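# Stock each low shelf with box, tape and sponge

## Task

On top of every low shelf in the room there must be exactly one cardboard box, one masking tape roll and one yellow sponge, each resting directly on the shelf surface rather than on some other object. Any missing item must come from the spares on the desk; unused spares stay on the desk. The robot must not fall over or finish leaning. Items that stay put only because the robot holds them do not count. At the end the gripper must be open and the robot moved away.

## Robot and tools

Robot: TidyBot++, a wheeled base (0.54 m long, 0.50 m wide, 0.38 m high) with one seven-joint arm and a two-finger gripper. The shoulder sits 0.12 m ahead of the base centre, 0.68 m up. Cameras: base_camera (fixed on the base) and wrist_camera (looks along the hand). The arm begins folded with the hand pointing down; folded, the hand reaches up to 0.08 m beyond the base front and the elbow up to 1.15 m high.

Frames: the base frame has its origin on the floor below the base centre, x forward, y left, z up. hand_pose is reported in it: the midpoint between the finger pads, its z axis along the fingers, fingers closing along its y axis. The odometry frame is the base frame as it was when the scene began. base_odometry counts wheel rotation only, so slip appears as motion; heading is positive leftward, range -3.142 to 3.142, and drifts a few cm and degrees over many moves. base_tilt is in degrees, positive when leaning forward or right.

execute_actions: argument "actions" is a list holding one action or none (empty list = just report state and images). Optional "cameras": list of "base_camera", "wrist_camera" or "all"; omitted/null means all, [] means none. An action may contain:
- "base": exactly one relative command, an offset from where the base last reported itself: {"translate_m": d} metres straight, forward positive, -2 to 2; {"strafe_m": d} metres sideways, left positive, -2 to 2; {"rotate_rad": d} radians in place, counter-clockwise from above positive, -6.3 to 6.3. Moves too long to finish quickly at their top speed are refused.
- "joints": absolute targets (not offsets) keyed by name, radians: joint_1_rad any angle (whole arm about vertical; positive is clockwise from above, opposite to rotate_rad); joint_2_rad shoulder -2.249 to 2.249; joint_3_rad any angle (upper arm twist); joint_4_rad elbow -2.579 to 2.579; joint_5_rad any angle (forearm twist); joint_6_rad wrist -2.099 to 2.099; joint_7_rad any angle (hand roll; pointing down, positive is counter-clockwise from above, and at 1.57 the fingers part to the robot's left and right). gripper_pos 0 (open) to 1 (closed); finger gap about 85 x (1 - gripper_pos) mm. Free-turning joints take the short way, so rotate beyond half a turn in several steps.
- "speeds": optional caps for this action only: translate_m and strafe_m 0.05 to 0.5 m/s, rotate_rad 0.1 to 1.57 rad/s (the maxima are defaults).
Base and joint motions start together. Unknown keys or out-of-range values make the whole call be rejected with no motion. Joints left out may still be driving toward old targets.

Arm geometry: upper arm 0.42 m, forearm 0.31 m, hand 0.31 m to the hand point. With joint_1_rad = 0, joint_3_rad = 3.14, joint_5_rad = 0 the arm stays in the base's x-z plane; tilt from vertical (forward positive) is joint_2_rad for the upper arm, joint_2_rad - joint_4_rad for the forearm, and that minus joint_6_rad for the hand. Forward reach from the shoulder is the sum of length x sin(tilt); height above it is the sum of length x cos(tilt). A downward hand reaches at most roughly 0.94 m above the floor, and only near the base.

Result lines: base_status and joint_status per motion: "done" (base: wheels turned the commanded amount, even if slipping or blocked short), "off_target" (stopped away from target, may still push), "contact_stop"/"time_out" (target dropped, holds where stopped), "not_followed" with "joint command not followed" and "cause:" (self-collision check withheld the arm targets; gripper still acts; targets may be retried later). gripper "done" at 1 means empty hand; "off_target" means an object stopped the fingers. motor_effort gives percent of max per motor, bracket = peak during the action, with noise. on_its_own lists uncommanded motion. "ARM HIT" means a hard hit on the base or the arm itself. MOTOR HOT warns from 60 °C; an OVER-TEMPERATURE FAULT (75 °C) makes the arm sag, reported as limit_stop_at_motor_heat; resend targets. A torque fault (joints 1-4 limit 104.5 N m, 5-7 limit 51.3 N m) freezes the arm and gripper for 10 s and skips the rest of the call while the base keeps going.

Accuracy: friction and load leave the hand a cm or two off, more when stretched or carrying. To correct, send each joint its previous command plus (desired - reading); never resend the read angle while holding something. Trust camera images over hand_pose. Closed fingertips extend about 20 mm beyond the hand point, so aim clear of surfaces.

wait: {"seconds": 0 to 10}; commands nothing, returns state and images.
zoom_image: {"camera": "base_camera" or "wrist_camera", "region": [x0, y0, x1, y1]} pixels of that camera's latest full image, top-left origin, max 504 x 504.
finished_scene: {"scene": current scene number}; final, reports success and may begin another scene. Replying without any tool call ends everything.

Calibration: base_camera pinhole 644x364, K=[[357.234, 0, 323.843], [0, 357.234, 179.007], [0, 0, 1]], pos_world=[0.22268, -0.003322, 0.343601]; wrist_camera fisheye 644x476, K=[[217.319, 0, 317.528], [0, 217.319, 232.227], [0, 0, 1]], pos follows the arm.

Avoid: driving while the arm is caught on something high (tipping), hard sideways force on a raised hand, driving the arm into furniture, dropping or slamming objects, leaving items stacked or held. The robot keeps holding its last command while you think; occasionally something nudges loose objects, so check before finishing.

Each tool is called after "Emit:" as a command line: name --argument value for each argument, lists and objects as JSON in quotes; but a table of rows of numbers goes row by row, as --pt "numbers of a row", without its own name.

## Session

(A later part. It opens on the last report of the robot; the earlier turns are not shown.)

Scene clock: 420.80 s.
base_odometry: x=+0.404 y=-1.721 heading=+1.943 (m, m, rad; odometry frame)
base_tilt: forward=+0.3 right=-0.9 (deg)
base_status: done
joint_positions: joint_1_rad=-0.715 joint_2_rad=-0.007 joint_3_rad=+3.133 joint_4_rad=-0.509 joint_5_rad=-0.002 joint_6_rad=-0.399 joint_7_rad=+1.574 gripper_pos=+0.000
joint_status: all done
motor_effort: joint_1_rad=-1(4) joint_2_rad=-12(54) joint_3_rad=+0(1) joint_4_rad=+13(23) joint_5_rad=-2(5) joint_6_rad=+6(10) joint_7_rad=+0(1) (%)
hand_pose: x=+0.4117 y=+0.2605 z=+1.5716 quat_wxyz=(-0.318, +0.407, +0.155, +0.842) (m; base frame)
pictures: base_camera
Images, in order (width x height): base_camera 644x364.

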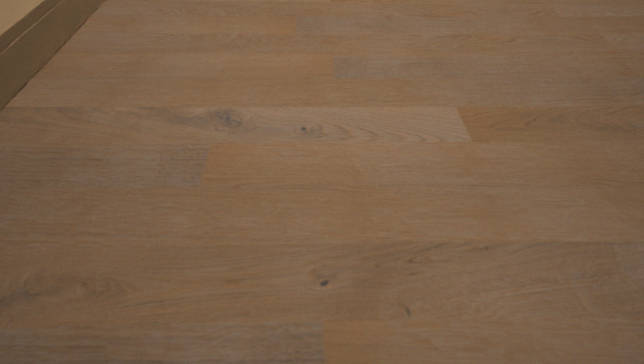

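Emit:
execute_actions --actions '[{"base": {"translate_m": 2.0}, "joints": {"joint_1_rad": 0.011, "joint_2_rad": 0.1, "joint_4_rad": -1.09, "joint_6_rad": -1.015}}]'

Scene clock: 433.07 s.
base_odometry: x=-0.325 y=+0.141 heading=+1.944 (m, m, rad; odometry frame)
base_tilt: forward=+0.4 right=-0.9 (deg)
base_status: done
joint_positions: joint_1_rad=+0.002 joint_2_rad=+0.108 joint_3_rad=+3.133 joint_4_rad=-1.075 joint_5_rad=-0.002 joint_6_rad=-0.996 joint_7_rad=+1.574 gripper_pos=+0.000
joint_status: all done
motor_effort: joint_1_rad=+0(0) joint_2_rad=-24(29) joint_3_rad=+0(1) joint_4_rad=+21(24) joint_5_rad=-1(0) joint_6_rad=+7(9) joint_7_rad=-1(0) (%)
hand_pose: x=+0.7107 y=+0.0051 z=+1.0410 quat_wxyz=(-0.002, +0.886, +0.004, +0.463) (m; base frame)
pictures: base_camera, wrist_camera
camera_calibration (this result's frames):
wrist_camera: T_world_to_cam=[[0.0209765, -0.999173, -0.0348261, 0.0300555], [-0.589379, 0.0157791, -0.807702, 1.31328], [0.807584, 0.0374686, -0.588561, 0.172898], [0, 0, 0, 1]] pos_world=[0.633756, 0.00283016, 1.16354]
Images, in order (width x height): base_camera 644x364, wrist_camera 644x476.

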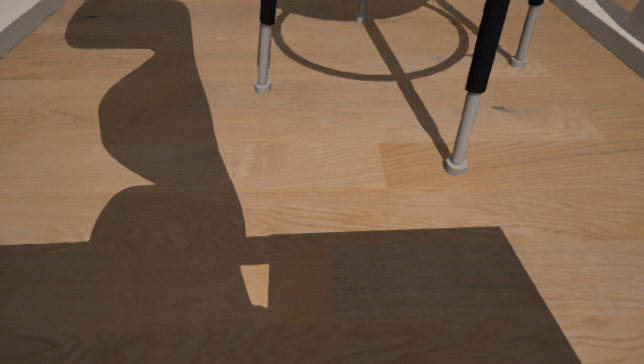

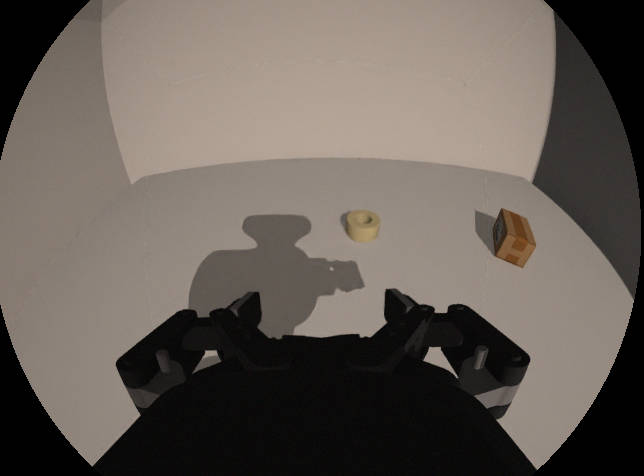

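Emit:
zoom_image --camera "wrist_camera" --region '[320, 190, 560, 290]'

Region (320, 190, 560, 290) of wrist_camera's 644x476 image, scaled by 2.100; it fills the top 210 rows of this view, and the rest is white.

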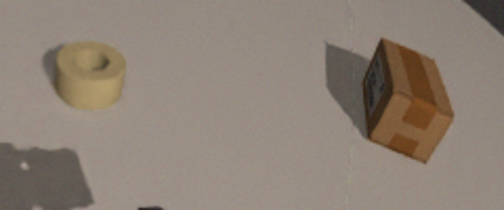

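Emit:
execute_actions --actions '[{"base": {"translate_m": 0.15}, "joints": {"joint_1_rad": 0.101, "joint_4_rad": -1.238, "joint_6_rad": -0.826}}]' --cameras '["wrist_camera"]'

Scene clock: 457.63 s.
base_odometry: x=-0.380 y=+0.281 heading=+1.944 (m, m, rad; odometry frame)
base_tilt: forward=+0.4 right=-0.9 (deg)
base_status: done
joint_positions: joint_1_rad=+0.091 joint_2_rad=+0.110 joint_3_rad=+3.133 joint_4_rad=-1.221 joint_5_rad=-0.002 joint_6_rad=-0.845 joint_7_rad=+1.574 gripper_pos=+0.000
joint_status: all done
motor_effort: joint_1_rad=-1(1) joint_2_rad=-25(30) joint_3_rad=+0(1) joint_4_rad=+22(23) joint_5_rad=-2(1) joint_6_rad=+7(7) joint_7_rad=+0(0) (%)
hand_pose: x=+0.7246 y=-0.0487 z=+0.9978 quat_wxyz=(+0.019, +0.885, -0.036, +0.464) (m; base frame)
pictures: wrist_camera
camera_calibration (this result's frames):
wrist_camera: T_world_to_cam=[[-0.0677304, -0.997094, -0.03487, 0.0389759], [-0.582687, 0.0679025, -0.809855, 1.28729], [0.80987, -0.0345335, -0.585593, 0.130181], [0, 0, 0, 1]] pos_world=[0.647295, -0.0440517, 1.12011]
Images, in order (width x height): wrist_camera 644x476.

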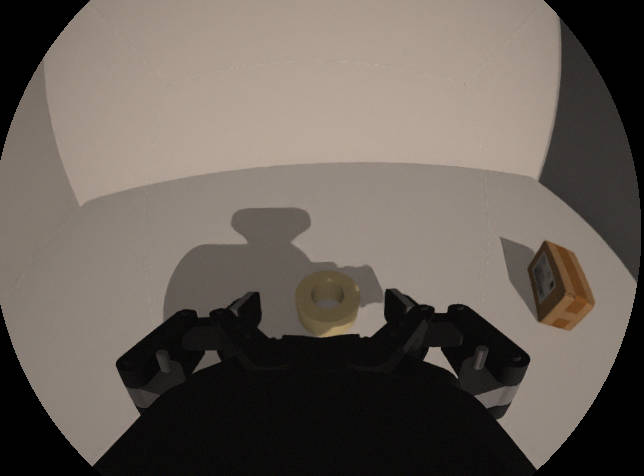

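Emit:
zoom_image --camera "wrist_camera" --region '[220, 240, 430, 360]'

Region (220, 240, 430, 360) of wrist_camera's 644x476 image, scaled by 2.400; it fills the top 288 rows of this view, and the rest is white.

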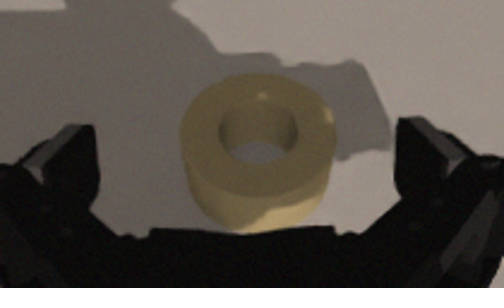

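Emit:
execute_actions --actions '[{"base": {"translate_m": 0.007}, "joints": {"joint_2_rad": 0.132, "gripper_pos": 0.25}}]' --cameras '["wrist_camera"]'

Scene clock: 464.07 s.
base_odometry: x=-0.383 y=+0.288 heading=+1.944 (m, m, rad; odometry frame)
base_tilt: forward=+0.4 right=-0.9 (deg)
base_status: done
joint_positions: joint_1_rad=+0.091 joint_2_rad=+0.131 joint_3_rad=+3.133 joint_4_rad=-1.224 joint_5_rad=-0.002 joint_6_rad=-0.845 joint_7_rad=+1.574 gripper_pos=+0.250
joint_status: all done
motor_effort: joint_1_rad=-1(1) joint_2_rad=-27(30) joint_3_rad=+0(1) joint_4_rad=+22(23) joint_5_rad=-1(1) joint_6_rad=+8(8) joint_7_rad=-1(1) (%)
hand_pose: x=+0.7308 y=-0.0492 z=+0.9829 quat_wxyz=(+0.018, +0.891, -0.036, +0.453) (m; base frame)
pictures: wrist_camera
camera_calibration (this result's frames):
wrist_camera: T_world_to_cam=[[-0.0685872, -0.997017, -0.0353953, 0.039457], [-0.602319, 0.0696658, -0.79521, 1.27891], [0.795303, -0.033222, -0.6053, 0.146429], [0, 0, 0, 1]] pos_world=[0.656562, -0.0448923, 1.10703]
Images, in order (width x height): wrist_camera 644x476.

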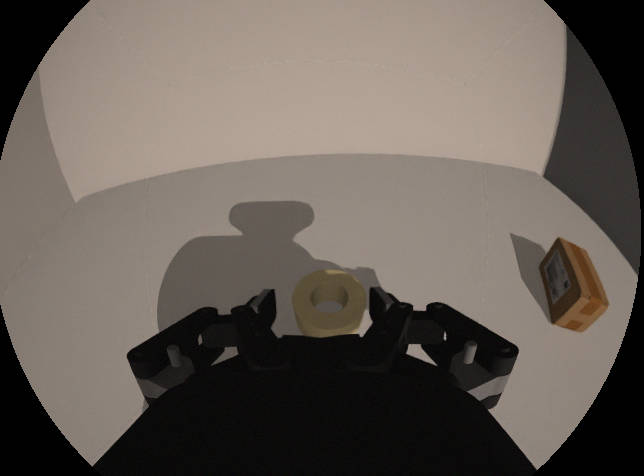

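Emit:
execute_actions --actions '[{"joints": {"joint_2_rad": 0.125, "gripper_pos": 1.0}}]' --cameras '["wrist_camera"]'

Scene clock: 466.10 s.
base_odometry: x=-0.383 y=+0.288 heading=+1.944 (m, m, rad; odometry frame)
base_tilt: forward=+0.4 right=-0.9 (deg)
base_status: not commanded
joint_positions: joint_1_rad=+0.091 joint_2_rad=+0.130 joint_3_rad=+3.133 joint_4_rad=-1.224 joint_5_rad=-0.002 joint_6_rad=-0.843 joint_7_rad=+1.574 gripper_pos=+0.502
joint_status: gripper_pos off_target (ended at +0.502, target +1.000); the others done
motor_effort: joint_1_rad=-1(1) joint_2_rad=-26(28) joint_3_rad=+0(0) joint_4_rad=+22(23) joint_5_rad=-2(0) joint_6_rad=+8(7) joint_7_rad=+0(0) (%)
hand_pose: x=+0.7308 y=-0.0492 z=+0.9838 quat_wxyz=(+0.018, +0.890, -0.036, +0.454) (m; base frame)
pictures: wrist_camera
camera_calibration (this result's frames):
wrist_camera: T_world_to_cam=[[-0.0685078, -0.997024, -0.0353545, 0.0393928], [-0.600436, 0.0695064, -0.796646, 1.27964], [0.796733, -0.0333483, -0.603411, 0.144104], [0, 0, 0, 1]] pos_world=[0.65623, -0.0448622, 1.10777]
Images, in order (width x height): wrist_camera 644x476.

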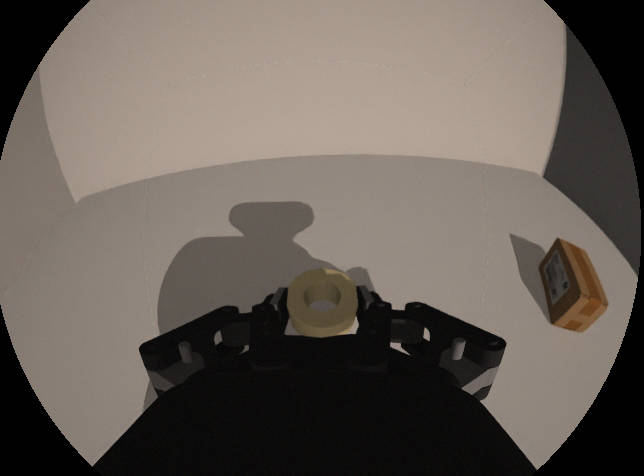

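Emit:
zoom_image --camera "wrist_camera" --region '[500, 220, 630, 350]'

Region (500, 220, 630, 350) of wrist_camera's 644x476 image, scaled by 3.877.

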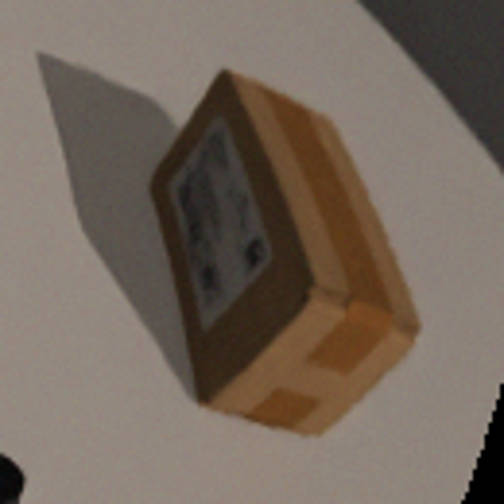

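Emit:
execute_actions --actions '[{"base": {"translate_m": 0.075}, "joints": {"joint_1_rad": 0.597, "joint_4_rad": -0.928, "joint_6_rad": -1.142}}]'

Scene clock: 501.97 s.
base_odometry: x=-0.411 y=+0.357 heading=+1.944 (m, m, rad; odometry frame)
base_tilt: forward=+0.4 right=-0.9 (deg)
base_status: done
joint_positions: joint_1_rad=+0.587 joint_2_rad=+0.132 joint_3_rad=+3.133 joint_4_rad=-0.949 joint_5_rad=-0.001 joint_6_rad=-1.121 joint_7_rad=+1.574 gripper_pos=+0.502
joint_status: all done
motor_effort: joint_1_rad=-1(2) joint_2_rad=-25(31) joint_3_rad=+0(1) joint_4_rad=+21(23) joint_5_rad=-1(2) joint_6_rad=+7(8) joint_7_rad=+0(0) (%)
hand_pose: x=+0.6085 y=-0.3184 z=+1.0633 quat_wxyz=(+0.129, +0.855, -0.253, +0.434) (m; base frame)
pictures: base_camera, wrist_camera
camera_calibration (this result's frames):
wrist_camera: T_world_to_cam=[[-0.534898, -0.844205, -0.0346869, 0.0972155], [-0.497822, 0.348065, -0.79437, 1.31207], [0.682684, -0.407639, -0.606443, 0.233987], [0, 0, 0, 1]] pos_world=[0.545436, -0.279232, 1.18754]
Images, in order (width x height): base_camera 644x364, wrist_camera 644x476.

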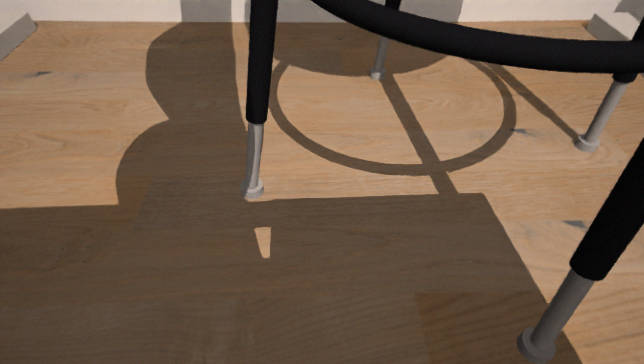

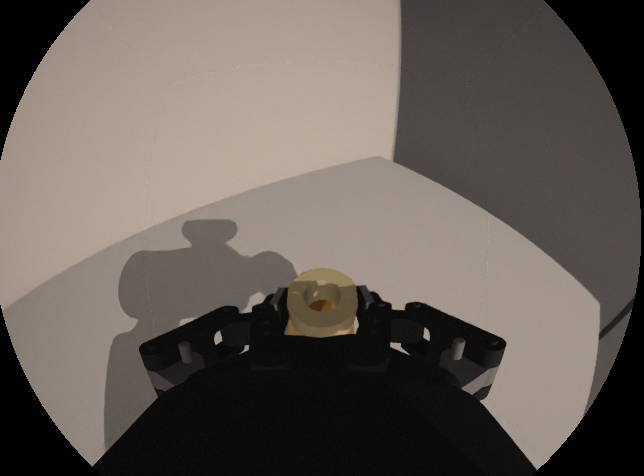

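Emit:
zoom_image --camera "wrist_camera" --region '[250, 250, 400, 350]'

Region (250, 250, 400, 350) of wrist_camera's 644x476 image, scaled by 3.360.

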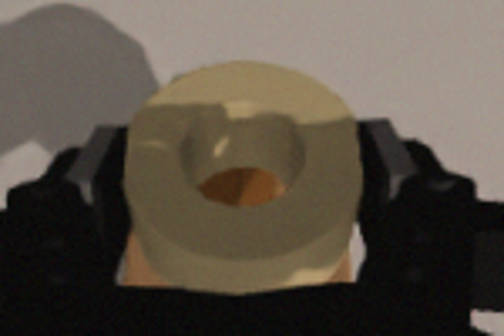

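Emit:
execute_actions --actions '[{"joints": {"joint_4_rad": -1.083, "joint_6_rad": -0.978}}]' --cameras '["wrist_camera"]'

Scene clock: 508.57 s.
base_odometry: x=-0.411 y=+0.357 heading=+1.944 (m, m, rad; odometry frame)
base_tilt: forward=+0.4 right=-0.9 (deg)
base_status: not commanded
joint_positions: joint_1_rad=+0.587 joint_2_rad=+0.131 joint_3_rad=+3.133 joint_4_rad=-1.063 joint_5_rad=-0.001 joint_6_rad=-0.999 joint_7_rad=+1.574 gripper_pos=+0.502
joint_status: all done
motor_effort: joint_1_rad=-1(1) joint_2_rad=-26(28) joint_3_rad=+0(0) joint_4_rad=+22(23) joint_5_rad=-1(1) joint_6_rad=+8(7) joint_7_rad=+0(0) (%)
hand_pose: x=+0.6221 y=-0.3273 z=+1.0337 quat_wxyz=(+0.130, +0.853, -0.253, +0.438) (m; base frame)
pictures: wrist_camera
camera_calibration (this result's frames):
wrist_camera: T_world_to_cam=[[-0.534728, -0.844316, -0.0345996, 0.0957429], [-0.491308, 0.34395, -0.800197, 1.29904], [0.687519, -0.410888, -0.598739, 0.191103], [0, 0, 0, 1]] pos_world=[0.558038, -0.287446, 1.15722]
Images, in order (width x height): wrist_camera 644x476.

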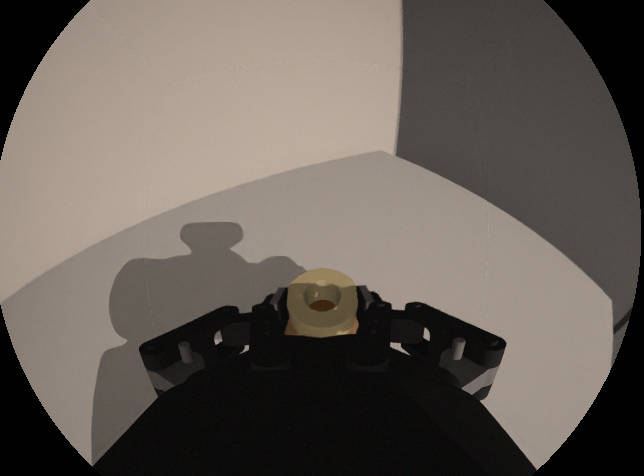

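Emit:
execute_actions --actions '[{"joints": {"joint_4_rad": -1.095}}]' --cameras '[]'

Emit:
execute_actions --actions '[{"joints": {"joint_4_rad": -1.08, "gripper_pos": 0.0}}]' --cameras '["wrist_camera"]'

Scene clock: 511.73 s.
base_odometry: x=-0.411 y=+0.357 heading=+1.944 (m, m, rad; odometry frame)
base_tilt: forward=+0.4 right=-0.8 (deg)
base_status: not commanded
joint_positions: joint_1_rad=+0.587 joint_2_rad=+0.128 joint_3_rad=+3.133 joint_4_rad=-1.067 joint_5_rad=-0.001 joint_6_rad=-0.995 joint_7_rad=+1.574 gripper_pos=+0.502
joint_status: all done
motor_effort: joint_1_rad=-1(1) joint_2_rad=-25(26) joint_3_rad=-1(1) joint_4_rad=+21(22) joint_5_rad=-1(1) joint_6_rad=+6(7) joint_7_rad=+0(0) (%)
hand_pose: x=+0.6217 y=-0.3270 z=+1.0335 quat_wxyz=(+0.130, +0.852, -0.253, +0.439) (m; base frame)
pictures: none
No camera images: the call's "cameras" was empty. Leave "cameras" out to get every camera's image.

Scene clock: 512.83 s.
base_odometry: x=-0.411 y=+0.357 heading=+1.944 (m, m, rad; odometry frame)
base_tilt: forward=+0.4 right=-0.9 (deg)
base_status: not commanded
joint_positions: joint_1_rad=+0.587 joint_2_rad=+0.128 joint_3_rad=+3.133 joint_4_rad=-1.067 joint_5_rad=-0.001 joint_6_rad=-0.995 joint_7_rad=+1.574 gripper_pos=+0.000
joint_status: all done
motor_effort: joint_1_rad=-1(0) joint_2_rad=-26(26) joint_3_rad=+0(0) joint_4_rad=+21(22) joint_5_rad=-1(1) joint_6_rad=+7(8) joint_7_rad=+0(0) (%)
hand_pose: x=+0.6217 y=-0.3270 z=+1.0335 quat_wxyz=(+0.130, +0.852, -0.253, +0.439) (m; base frame)
pictures: wrist_camera
camera_calibration (this result's frames):
wrist_camera: T_world_to_cam=[[-0.534693, -0.844339, -0.0345634, 0.0956847], [-0.490454, 0.343377, -0.800966, 1.29866], [0.688156, -0.41132, -0.597711, 0.1898], [0, 0, 0, 1]] pos_world=[0.557486, -0.287073, 1.15694]
Images, in order (width x height): wrist_camera 644x476.

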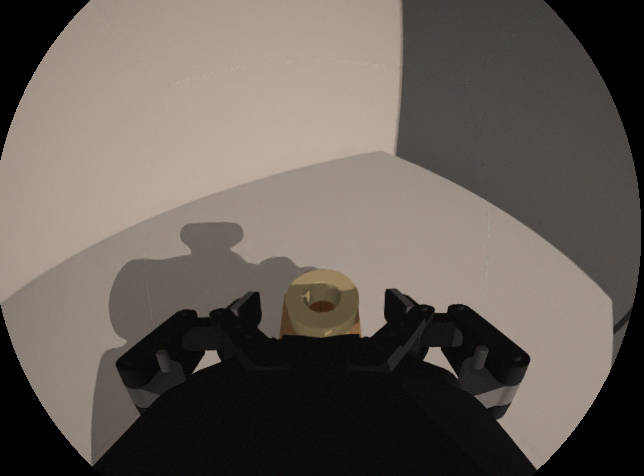

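Emit:
execute_actions --actions '[{"joints": {"joint_2_rad": 0.019, "joint_4_rad": -1.331, "joint_6_rad": -0.828}}]' --cameras '["wrist_camera"]'

Scene clock: 522.63 s.
base_odometry: x=-0.411 y=+0.357 heading=+1.944 (m, m, rad; odometry frame)
base_tilt: forward=+0.3 right=-0.8 (deg)
base_status: not commanded
joint_positions: joint_1_rad=+0.587 joint_2_rad=+0.033 joint_3_rad=+3.133 joint_4_rad=-1.312 joint_5_rad=-0.001 joint_6_rad=-0.851 joint_7_rad=+1.574 gripper_pos=+0.000
joint_status: all done
motor_effort: joint_1_rad=-1(1) joint_2_rad=-22(26) joint_3_rad=+0(0) joint_4_rad=+22(22) joint_5_rad=-1(2) joint_6_rad=+7(7) joint_7_rad=+0(1) (%)
hand_pose: x=+0.5992 y=-0.3119 z=+0.9901 quat_wxyz=(+0.130, +0.854, -0.253, +0.436) (m; base frame)
pictures: wrist_camera
camera_calibration (this result's frames):
wrist_camera: T_world_to_cam=[[-0.534965, -0.844193, -0.0339346, 0.0944425], [-0.495096, 0.345782, -0.797066, 1.24734], [0.684612, -0.409601, -0.602938, 0.193305], [0, 0, 0, 1]] pos_world=[0.53574, -0.272404, 1.11397]
Images, in order (width x height): wrist_camera 644x476.

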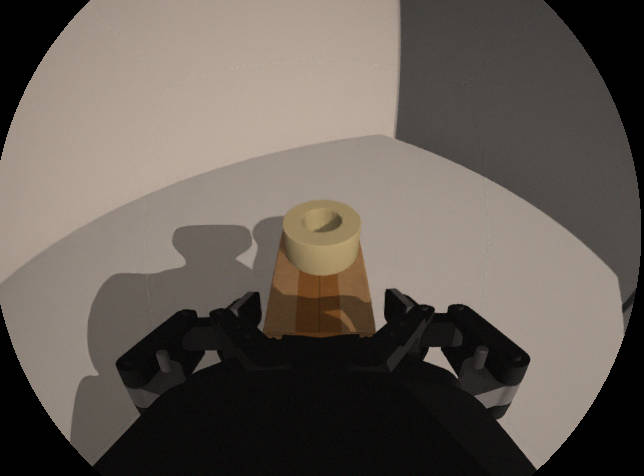

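Emit:
zoom_image --camera "wrist_camera" --region '[220, 180, 430, 360]'

Region (220, 180, 430, 360) of wrist_camera's 644x476 image, scaled by 2.400; it fills the top 432 rows of this view, and the rest is white.

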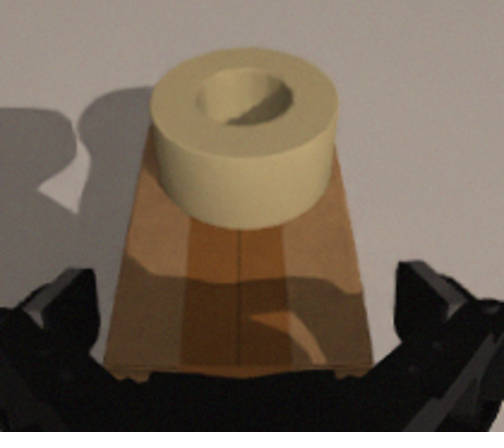

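Emit:
execute_actions --actions '[{"joints": {"gripper_pos": 1.0}}]' --cameras '["wrist_camera"]'

Scene clock: 526.10 s.
base_odometry: x=-0.411 y=+0.357 heading=+1.944 (m, m, rad; odometry frame)
base_tilt: forward=+0.4 right=-0.9 (deg)
base_status: not commanded
joint_positions: joint_1_rad=+0.587 joint_2_rad=+0.033 joint_3_rad=+3.133 joint_4_rad=-1.313 joint_5_rad=-0.001 joint_6_rad=-0.850 joint_7_rad=+1.574 gripper_pos=+0.347
joint_status: gripper_pos off_target (ended at +0.347, target +1.000)
motor_effort: joint_1_rad=+0(1) joint_2_rad=-23(24) joint_3_rad=-1(0) joint_4_rad=+22(23) joint_5_rad=-1(0) joint_6_rad=+7(8) joint_7_rad=+0(0) (%)
hand_pose: x=+0.5991 y=-0.3119 z=+0.9905 quat_wxyz=(+0.130, +0.854, -0.253, +0.437) (m; base frame)
pictures: wrist_camera
camera_calibration (this result's frames):
wrist_camera: T_world_to_cam=[[-0.534928, -0.844217, -0.0339042, 0.0944], [-0.494129, 0.345145, -0.797942, 1.24775], [0.685338, -0.410088, -0.60178, 0.191932], [0, 0, 0, 1]] pos_world=[0.535508, -0.27225, 1.11433]
Images, in order (width x height): wrist_camera 644x476.

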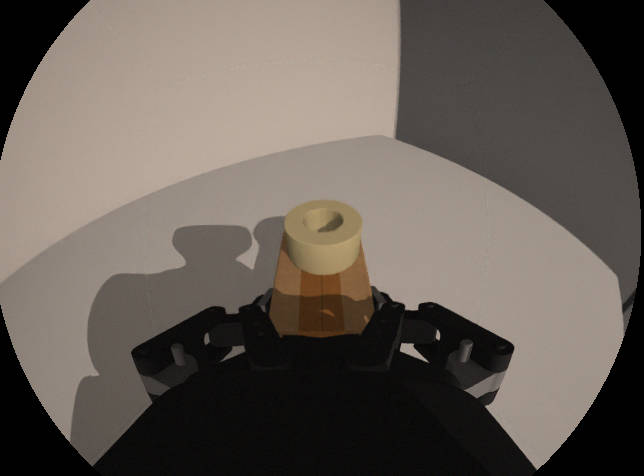

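Emit:
execute_actions --actions '[{"base": {"translate_m": -0.22}, "joints": {"joint_2_rad": -0.06}}]' --cameras '["wrist_camera"]'

Scene clock: 537.03 s.
base_odometry: x=-0.330 y=+0.152 heading=+1.944 (m, m, rad; odometry frame)
base_tilt: forward=+0.3 right=-0.9 (deg)
base_status: done
joint_positions: joint_1_rad=+0.590 joint_2_rad=-0.050 joint_3_rad=+3.133 joint_4_rad=-1.325 joint_5_rad=+0.000 joint_6_rad=-0.848 joint_7_rad=+1.574 gripper_pos=+0.347
joint_status: all done
motor_effort: joint_1_rad=+0(4) joint_2_rad=-21(28) joint_3_rad=+0(3) joint_4_rad=+24(25) joint_5_rad=-1(3) joint_6_rad=+8(9) joint_7_rad=-1(0) (%)
hand_pose: x=+0.5751 y=-0.2979 z=+1.0301 quat_wxyz=(+0.141, +0.837, -0.249, +0.467) (m; base frame)
pictures: wrist_camera
camera_calibration (this result's frames):
wrist_camera: T_world_to_cam=[[-0.535308, -0.844093, -0.0308683, 0.0918757], [-0.444751, 0.312745, -0.839277, 1.26712], [0.718082, -0.435543, -0.542827, 0.15081], [0, 0, 0, 1]] pos_world=[0.504442, -0.253051, 1.14817]
Images, in order (width x height): wrist_camera 644x476.

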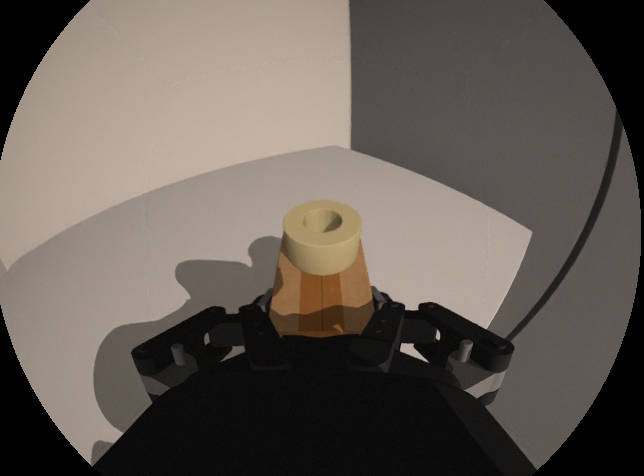

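Emit:
execute_actions --actions '[{"base": {"translate_m": -2.0}, "joints": {"joint_1_rad": 1.58}}]'

Scene clock: 544.13 s.
base_odometry: x=+0.399 y=-1.710 heading=+1.944 (m, m, rad; odometry frame)
base_tilt: forward=+0.3 right=-0.9 (deg)
base_status: done
joint_positions: joint_1_rad=+1.573 joint_2_rad=-0.048 joint_3_rad=+3.132 joint_4_rad=-1.325 joint_5_rad=+0.000 joint_6_rad=-0.848 joint_7_rad=+1.574 gripper_pos=+0.347
joint_status: all done
motor_effort: joint_1_rad=+0(1) joint_2_rad=-21(24) joint_3_rad=+0(2) joint_4_rad=+24(24) joint_5_rad=-1(1) joint_6_rad=+9(9) joint_7_rad=+0(0) (%)
hand_pose: x=+0.1246 y=-0.5452 z=+1.0294 quat_wxyz=(+0.344, +0.621, -0.614, +0.345) (m; base frame)
pictures: base_camera, wrist_camera
camera_calibration (this result's frames):
wrist_camera: T_world_to_cam=[[-0.999248, -0.0235924, -0.0307749, 0.146997], [0.0129666, 0.544655, -0.83856, 1.21215], [0.0365454, -0.838328, -0.543939, 0.232687], [0, 0, 0, 1]] pos_world=[0.122665, -0.46167, 1.14756]
Images, in order (width x height): base_camera 644x364, wrist_camera 644x476.

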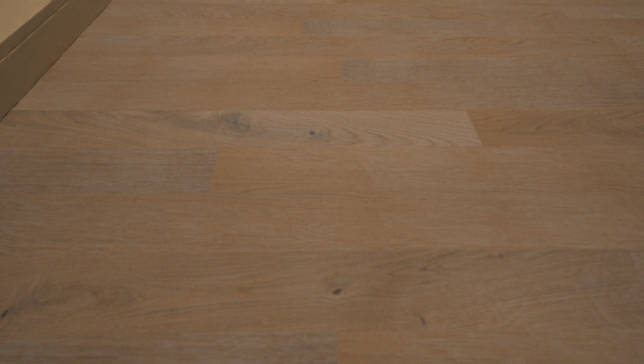

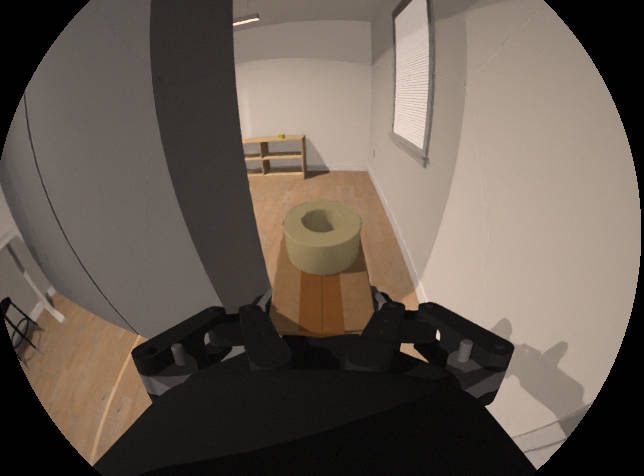

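Emit:
execute_actions --actions '[{"base": {"strafe_m": -2.0}, "joints": {"joint_2_rad": 0.3, "joint_6_rad": -0.46}}]'

Scene clock: 554.07 s.
base_odometry: x=+2.262 y=-0.982 heading=+1.944 (m, m, rad; odometry frame)
base_tilt: forward=+0.3 right=-0.8 (deg)
base_status: done
joint_positions: joint_1_rad=+1.573 joint_2_rad=+0.317 joint_3_rad=+3.132 joint_4_rad=-1.330 joint_5_rad=+0.000 joint_6_rad=-0.487 joint_7_rad=+1.574 gripper_pos=+0.347
joint_status: all done
motor_effort: joint_1_rad=-1(0) joint_2_rad=-36(40) joint_3_rad=-1(0) joint_4_rad=+24(26) joint_5_rad=-2(1) joint_6_rad=+9(10) joint_7_rad=+0(0) (%)
hand_pose: x=+0.1248 y=-0.7076 z=+0.8911 quat_wxyz=(+0.340, +0.622, -0.617, +0.343) (m; base frame)
pictures: base_camera, wrist_camera
camera_calibration (this result's frames):
wrist_camera: T_world_to_cam=[[-0.999144, -0.0229091, -0.0344414, 0.142783], [0.0160411, 0.552882, -0.833105, 1.1853], [0.0381277, -0.832945, -0.552041, 0.0321502], [0, 0, 0, 1]] pos_world=[0.122422, -0.62528, 1.01014]
Images, in order (width x height): base_camera 644x364, wrist_camera 644x476.

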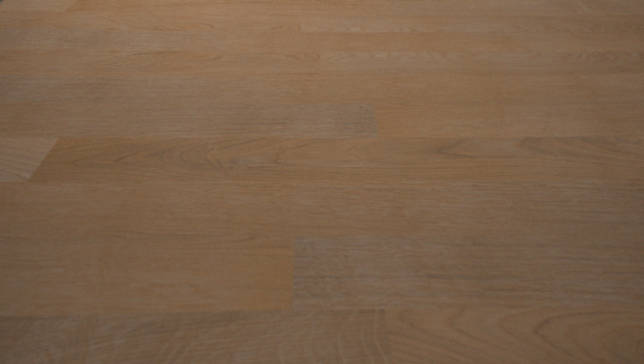

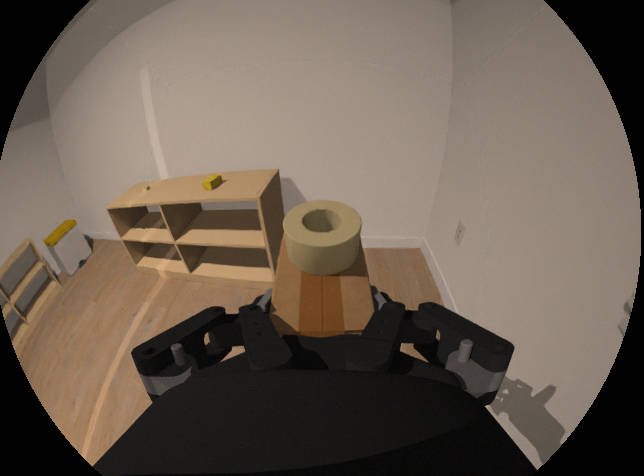

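Emit:
zoom_image --camera "wrist_camera" --region '[100, 150, 300, 300]'

Region (100, 150, 300, 300) of wrist_camera's 644x476 image, scaled by 2.520; it fills the top 378 rows of this view, and the rest is white.

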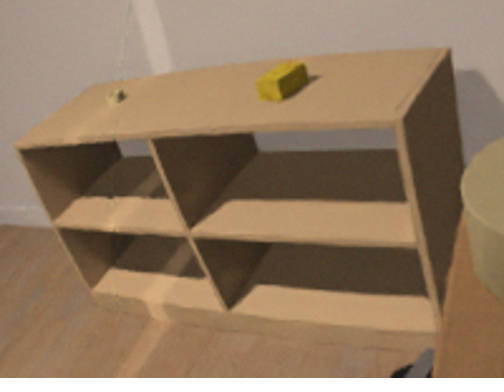

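Emit:
execute_actions --actions '[{"base": {"strafe_m": -0.92}, "joints": {"joint_1_rad": 1.041, "joint_2_rad": 0.635, "joint_6_rad": -0.185}}]'

Scene clock: 572.07 s.
base_odometry: x=+3.119 y=-0.648 heading=+1.943 (m, m, rad; odometry frame)
base_tilt: forward=+0.3 right=-0.8 (deg)
base_status: done
joint_positions: joint_1_rad=+1.041 joint_2_rad=+0.649 joint_3_rad=+3.128 joint_4_rad=-1.331 joint_5_rad=+0.000 joint_6_rad=-0.213 joint_7_rad=+1.574 gripper_pos=+0.347
joint_status: all done
motor_effort: joint_1_rad=-2(3) joint_2_rad=-47(50) joint_3_rad=-2(3) joint_4_rad=+23(25) joint_5_rad=-1(2) joint_6_rad=+8(10) joint_7_rad=-1(0) (%)
hand_pose: x=+0.5297 y=-0.6816 z=+0.7108 quat_wxyz=(+0.222, +0.774, -0.438, +0.399) (m; base frame)
pictures: base_camera, wrist_camera
camera_calibration (this result's frames):
wrist_camera: T_world_to_cam=[[-0.849269, -0.526399, -0.0405765, 0.123538], [-0.288255, 0.526701, -0.799684, 1.13372], [0.442324, -0.667451, -0.599048, -0.129068], [0, 0, 0, 1]] pos_world=[0.488807, -0.618247, 0.834312]
Images, in order (width x height): base_camera 644x364, wrist_camera 644x476.

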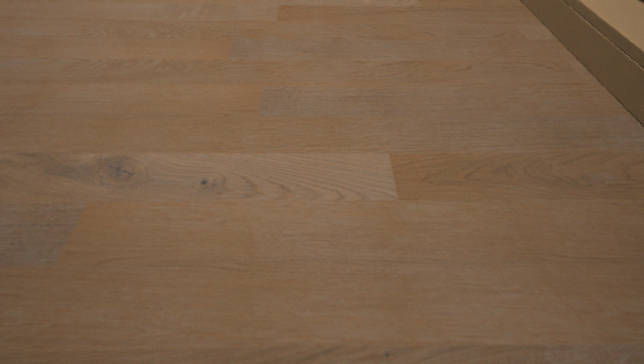

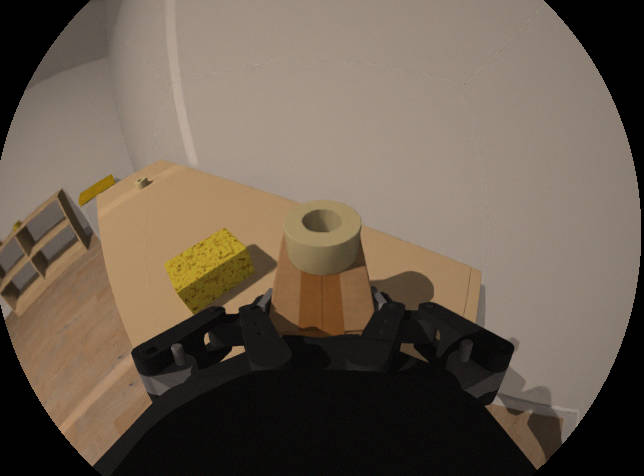

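Emit:
execute_actions --actions '[{"joints": {"joint_2_rad": 0.742, "joint_6_rad": -0.092}}]' --cameras '["wrist_camera"]'

Scene clock: 580.00 s.
base_odometry: x=+3.119 y=-0.648 heading=+1.943 (m, m, rad; odometry frame)
base_tilt: forward=+0.3 right=-0.8 (deg)
base_status: not commanded
joint_positions: joint_1_rad=+1.041 joint_2_rad=+0.750 joint_3_rad=+3.128 joint_4_rad=-1.330 joint_5_rad=+0.000 joint_6_rad=-0.115 joint_7_rad=+1.574 gripper_pos=+0.347
joint_status: all done
motor_effort: joint_1_rad=-1(0) joint_2_rad=-48(51) joint_3_rad=-1(1) joint_4_rad=+22(23) joint_5_rad=-1(2) joint_6_rad=+8(9) joint_7_rad=+0(1) (%)
hand_pose: x=+0.5387 y=-0.6970 z=+0.6547 quat_wxyz=(+0.222, +0.774, -0.439, +0.398) (m; base frame)
pictures: wrist_camera
camera_calibration (this result's frames):
wrist_camera: T_world_to_cam=[[-0.849701, -0.525625, -0.0415631, 0.122206], [-0.288327, 0.529197, -0.798009, 1.10028], [0.441448, -0.666085, -0.601211, -0.174141], [0, 0, 0, 1]] pos_world=[0.497953, -0.634024, 0.778418]
Images, in order (width x height): wrist_camera 644x476.

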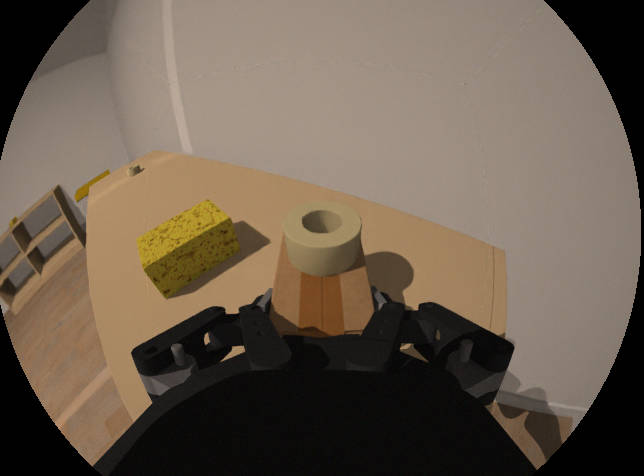

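Emit:
execute_actions --actions '[{"joints": {"joint_2_rad": 0.752, "gripper_pos": 0.1}}]' --cameras '["wrist_camera"]'

Scene clock: 583.03 s.
base_odometry: x=+3.119 y=-0.648 heading=+1.943 (m, m, rad; odometry frame)
base_tilt: forward=+0.3 right=-0.8 (deg)
base_status: not commanded
joint_positions: joint_1_rad=+1.041 joint_2_rad=+0.752 joint_3_rad=+3.128 joint_4_rad=-1.330 joint_5_rad=+0.000 joint_6_rad=-0.115 joint_7_rad=+1.574 gripper_pos=+0.100
joint_status: all done
motor_effort: joint_1_rad=-1(1) joint_2_rad=-46(49) joint_3_rad=+0(1) joint_4_rad=+20(21) joint_5_rad=-1(1) joint_6_rad=+7(8) joint_7_rad=+0(0) (%)
hand_pose: x=+0.5387 y=-0.6971 z=+0.6533 quat_wxyz=(+0.221, +0.774, -0.439, +0.398) (m; base frame)
pictures: wrist_camera
camera_calibration (this result's frames):
wrist_camera: T_world_to_cam=[[-0.849731, -0.525572, -0.041601, 0.122224], [-0.288861, 0.530124, -0.7972, 1.09959], [0.44104, -0.665389, -0.60228, -0.173625], [0, 0, 0, 1]] pos_world=[0.498062, -0.634211, 0.777108]
Images, in order (width x height): wrist_camera 644x476.

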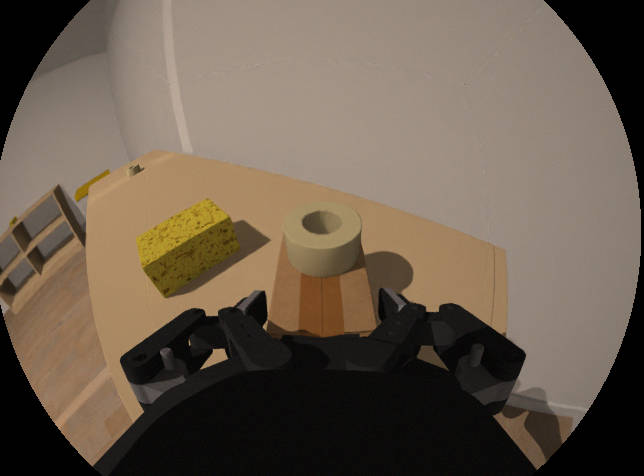

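Emit:
execute_actions --actions '[{"joints": {"joint_4_rad": -1.226}}]' --cameras '["wrist_camera"]'

Scene clock: 588.77 s.
base_odometry: x=+3.119 y=-0.648 heading=+1.943 (m, m, rad; odometry frame)
base_tilt: forward=+0.3 right=-0.8 (deg)
base_status: not commanded
joint_positions: joint_1_rad=+1.041 joint_2_rad=+0.750 joint_3_rad=+3.128 joint_4_rad=-1.237 joint_5_rad=+0.000 joint_6_rad=-0.111 joint_7_rad=+1.574 gripper_pos=+0.100
joint_status: all done
motor_effort: joint_1_rad=+0(1) joint_2_rad=-48(48) joint_3_rad=-1(1) joint_4_rad=+21(21) joint_5_rad=-2(1) joint_6_rad=+8(8) joint_7_rad=-1(0) (%)
hand_pose: x=+0.5534 y=-0.7225 z=+0.7059 quat_wxyz=(+0.243, +0.754, -0.428, +0.435) (m; base frame)
pictures: wrist_camera
camera_calibration (this result's frames):
wrist_camera: T_world_to_cam=[[-0.848149, -0.528241, -0.0400704, 0.119643], [-0.246851, 0.461004, -0.852373, 1.12505], [0.468731, -0.713048, -0.521397, -0.272168], [0, 0, 0, 1]] pos_world=[0.506767, -0.64952, 0.821848]
Images, in order (width x height): wrist_camera 644x476.

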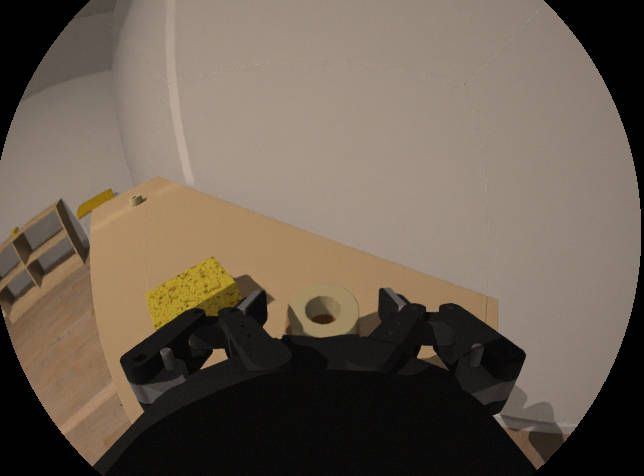

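Emit:
execute_actions --actions '[{"joints": {"joint_6_rad": -0.16, "gripper_pos": 0.22}}]' --cameras '["wrist_camera"]'

Scene clock: 591.73 s.
base_odometry: x=+3.119 y=-0.648 heading=+1.943 (m, m, rad; odometry frame)
base_tilt: forward=+0.3 right=-0.8 (deg)
base_status: not commanded
joint_positions: joint_1_rad=+1.041 joint_2_rad=+0.750 joint_3_rad=+3.128 joint_4_rad=-1.237 joint_5_rad=+0.000 joint_6_rad=-0.141 joint_7_rad=+1.574 gripper_pos=+0.220
joint_status: all done
motor_effort: joint_1_rad=-1(1) joint_2_rad=-47(49) joint_3_rad=+0(1) joint_4_rad=+21(22) joint_5_rad=-1(2) joint_6_rad=+7(7) joint_7_rad=-1(0) (%)
hand_pose: x=+0.5510 y=-0.7183 z=+0.6979 quat_wxyz=(+0.236, +0.760, -0.432, +0.424) (m; base frame)
pictures: wrist_camera
camera_calibration (this result's frames):
wrist_camera: T_world_to_cam=[[-0.848627, -0.527434, -0.0405595, 0.12066], [-0.259975, 0.482608, -0.836363, 1.12731], [0.460701, -0.699216, -0.546674, -0.240224], [0, 0, 0, 1]] pos_world=[0.506139, -0.648378, 0.81641]
Images, in order (width x height): wrist_camera 644x476.

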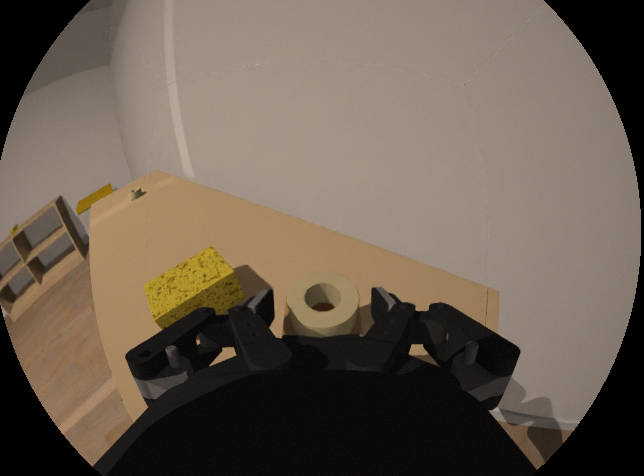

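The tape sits at the same spot between the fingers as at the first grasp. Closing now.

Emit:
execute_actions --actions '[{"joints": {"gripper_pos": 1.0}}]' --cameras '["wrist_camera"]'

Scene clock: 593.70 s.
base_odometry: x=+3.119 y=-0.648 heading=+1.943 (m, m, rad; odometry frame)
base_tilt: forward=+0.3 right=-0.8 (deg)
base_status: not commanded
joint_positions: joint_1_rad=+1.041 joint_2_rad=+0.749 joint_3_rad=+3.128 joint_4_rad=-1.237 joint_5_rad=+0.000 joint_6_rad=-0.141 joint_7_rad=+1.574 gripper_pos=+0.512
joint_status: gripper_pos off_target (ended at +0.512, target +1.000)
motor_effort: joint_1_rad=-1(0) joint_2_rad=-48(47) joint_3_rad=-1(1) joint_4_rad=+21(21) joint_5_rad=-2(1) joint_6_rad=+7(8) joint_7_rad=+0(1) (%)
hand_pose: x=+0.5511 y=-0.7184 z=+0.6987 quat_wxyz=(+0.237, +0.760, -0.432, +0.424) (m; base frame)
pictures: wrist_camera
camera_calibration (this result's frames):
wrist_camera: T_world_to_cam=[[-0.848608, -0.527467, -0.0405368, 0.120637], [-0.25954, 0.481876, -0.83692, 1.12761], [0.460981, -0.699696, -0.545822, -0.241002], [0, 0, 0, 1]] pos_world=[0.50613, -0.648365, 0.817065]
Images, in order (width x height): wrist_camera 644x476.

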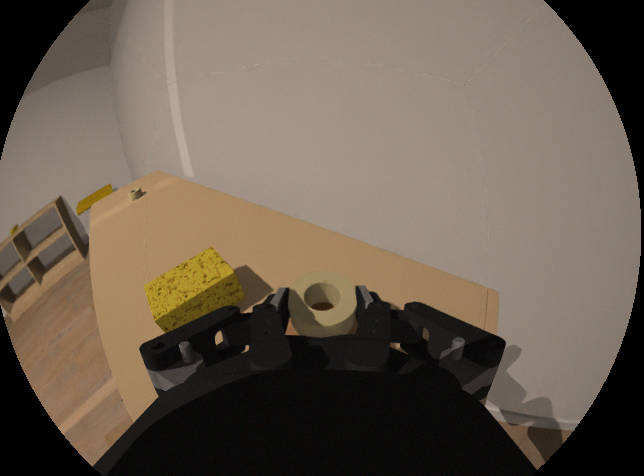

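Emit:
zoom_image --camera "wrist_camera" --region '[0, 170, 150, 330]'

Region (0, 170, 150, 330) of wrist_camera's 644x476 image, scaled by 3.150; it fills the left 472 columns of this view, and the rest is white.

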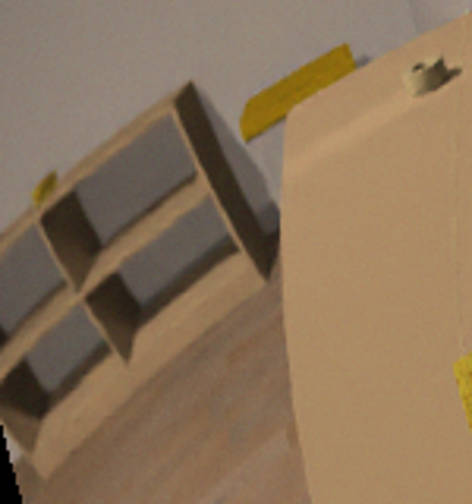

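Emit:
execute_actions --actions '[{"base": {"translate_m": 2.0}, "joints": {"joint_1_rad": -0.08, "joint_2_rad": 0.67}}]'

Scene clock: 609.60 s.
base_odometry: x=+2.391 y=+1.215 heading=+1.943 (m, m, rad; odometry frame)
base_tilt: forward=+0.4 right=-0.9 (deg)
base_status: done
joint_positions: joint_1_rad=-0.075 joint_2_rad=+0.686 joint_3_rad=+3.125 joint_4_rad=-1.237 joint_5_rad=+0.000 joint_6_rad=-0.142 joint_7_rad=+1.574 gripper_pos=+0.512
joint_status: all done
motor_effort: joint_1_rad=-1(9) joint_2_rad=-47(49) joint_3_rad=+0(5) joint_4_rad=+22(23) joint_5_rad=-2(1) joint_6_rad=+8(9) joint_7_rad=-1(0) (%)
hand_pose: x=+0.9511 y=+0.0738 z=+0.7517 quat_wxyz=(-0.026, +0.858, +0.036, +0.512) (m; base frame)
pictures: base_camera, wrist_camera
camera_calibration (this result's frames):
wrist_camera: T_world_to_cam=[[0.105491, -0.993587, -0.040692, 0.00722623], [-0.493611, -0.0167968, -0.869521, 1.17806], [0.863261, 0.111813, -0.492218, -0.324951], [0, 0, 0, 1]] pos_world=[0.861257, 0.0633011, 0.864693]
Images, in order (width x height): base_camera 644x364, wrist_camera 644x476.

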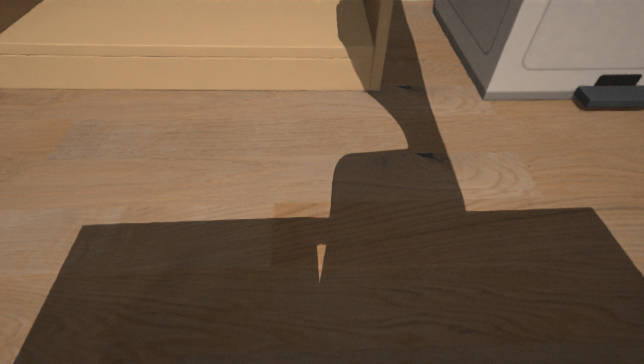

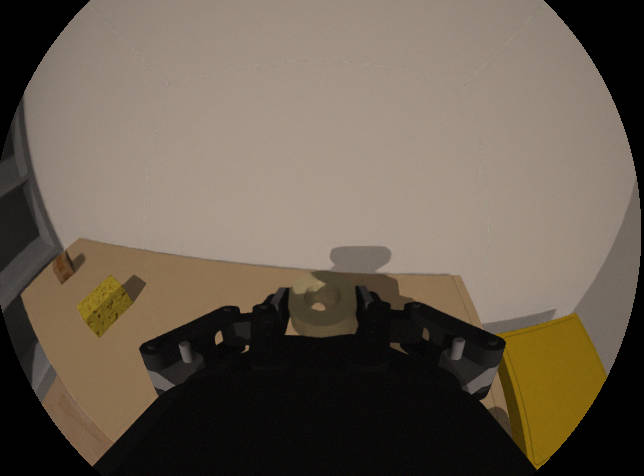

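Emit:
execute_actions --actions '[{"joints": {"joint_2_rad": 0.825, "joint_6_rad": -0.038}}]' --cameras '["wrist_camera"]'

Scene clock: 614.33 s.
base_odometry: x=+2.391 y=+1.215 heading=+1.943 (m, m, rad; odometry frame)
base_tilt: forward=+0.4 right=-0.9 (deg)
base_status: not commanded
joint_positions: joint_1_rad=-0.075 joint_2_rad=+0.831 joint_3_rad=+3.125 joint_4_rad=-1.237 joint_5_rad=+0.000 joint_6_rad=-0.058 joint_7_rad=+1.574 gripper_pos=+0.512
joint_status: all done
motor_effort: joint_1_rad=-1(1) joint_2_rad=-49(54) joint_3_rad=-1(1) joint_4_rad=+20(22) joint_5_rad=-2(2) joint_6_rad=+8(8) joint_7_rad=+0(1) (%)
hand_pose: x=+0.9673 y=+0.0749 z=+0.6521 quat_wxyz=(-0.025, +0.873, +0.036, +0.486) (m; base frame)
pictures: wrist_camera
camera_calibration (this result's frames):
wrist_camera: T_world_to_cam=[[0.102009, -0.993832, -0.0435011, 0.00779857], [-0.545293, -0.0192891, -0.838023, 1.12908], [0.832015, 0.109207, -0.543897, -0.323927], [0, 0, 0, 1]] pos_world=[0.884399, 0.0649046, 0.770355]
Images, in order (width x height): wrist_camera 644x476.

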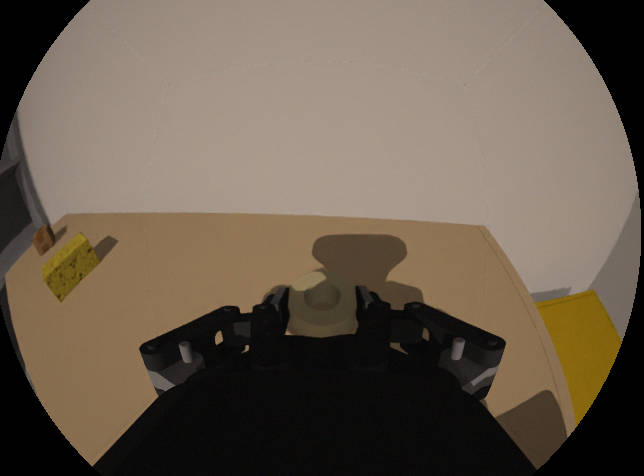

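Emit:
execute_actions --actions '[{"joints": {"joint_2_rad": 0.838, "gripper_pos": 0.2}}]' --cameras '["wrist_camera"]'

Scene clock: 616.77 s.
base_odometry: x=+2.391 y=+1.215 heading=+1.943 (m, m, rad; odometry frame)
base_tilt: forward=+0.4 right=-0.9 (deg)
base_status: not commanded
joint_positions: joint_1_rad=-0.075 joint_2_rad=+0.833 joint_3_rad=+3.125 joint_4_rad=-1.237 joint_5_rad=+0.000 joint_6_rad=-0.058 joint_7_rad=+1.574 gripper_pos=+0.200
joint_status: all done
motor_effort: joint_1_rad=-1(0) joint_2_rad=-49(50) joint_3_rad=-1(1) joint_4_rad=+20(21) joint_5_rad=-2(1) joint_6_rad=+7(8) joint_7_rad=+0(1) (%)
hand_pose: x=+0.9672 y=+0.0749 z=+0.6503 quat_wxyz=(-0.025, +0.873, +0.036, +0.485) (m; base frame)
pictures: wrist_camera
camera_calibration (this result's frames):
wrist_camera: T_world_to_cam=[[0.101913, -0.993839, -0.0435621, 0.00785165], [-0.547149, -0.0194282, -0.83681, 1.12848], [0.830808, 0.109117, -0.545758, -0.322515], [0, 0, 0, 1]] pos_world=[0.884593, 0.0649194, 0.768648]
Images, in order (width x height): wrist_camera 644x476.

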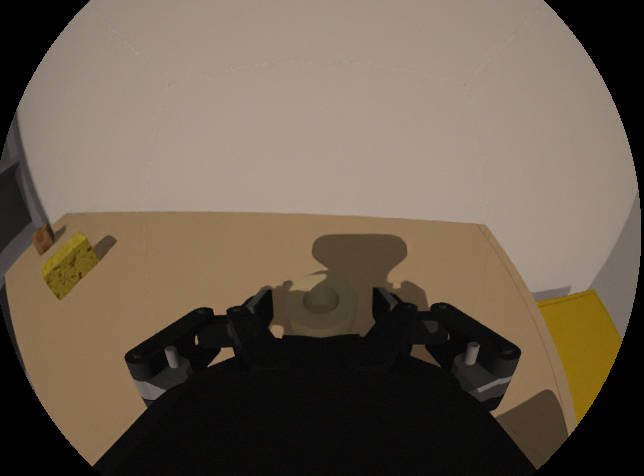

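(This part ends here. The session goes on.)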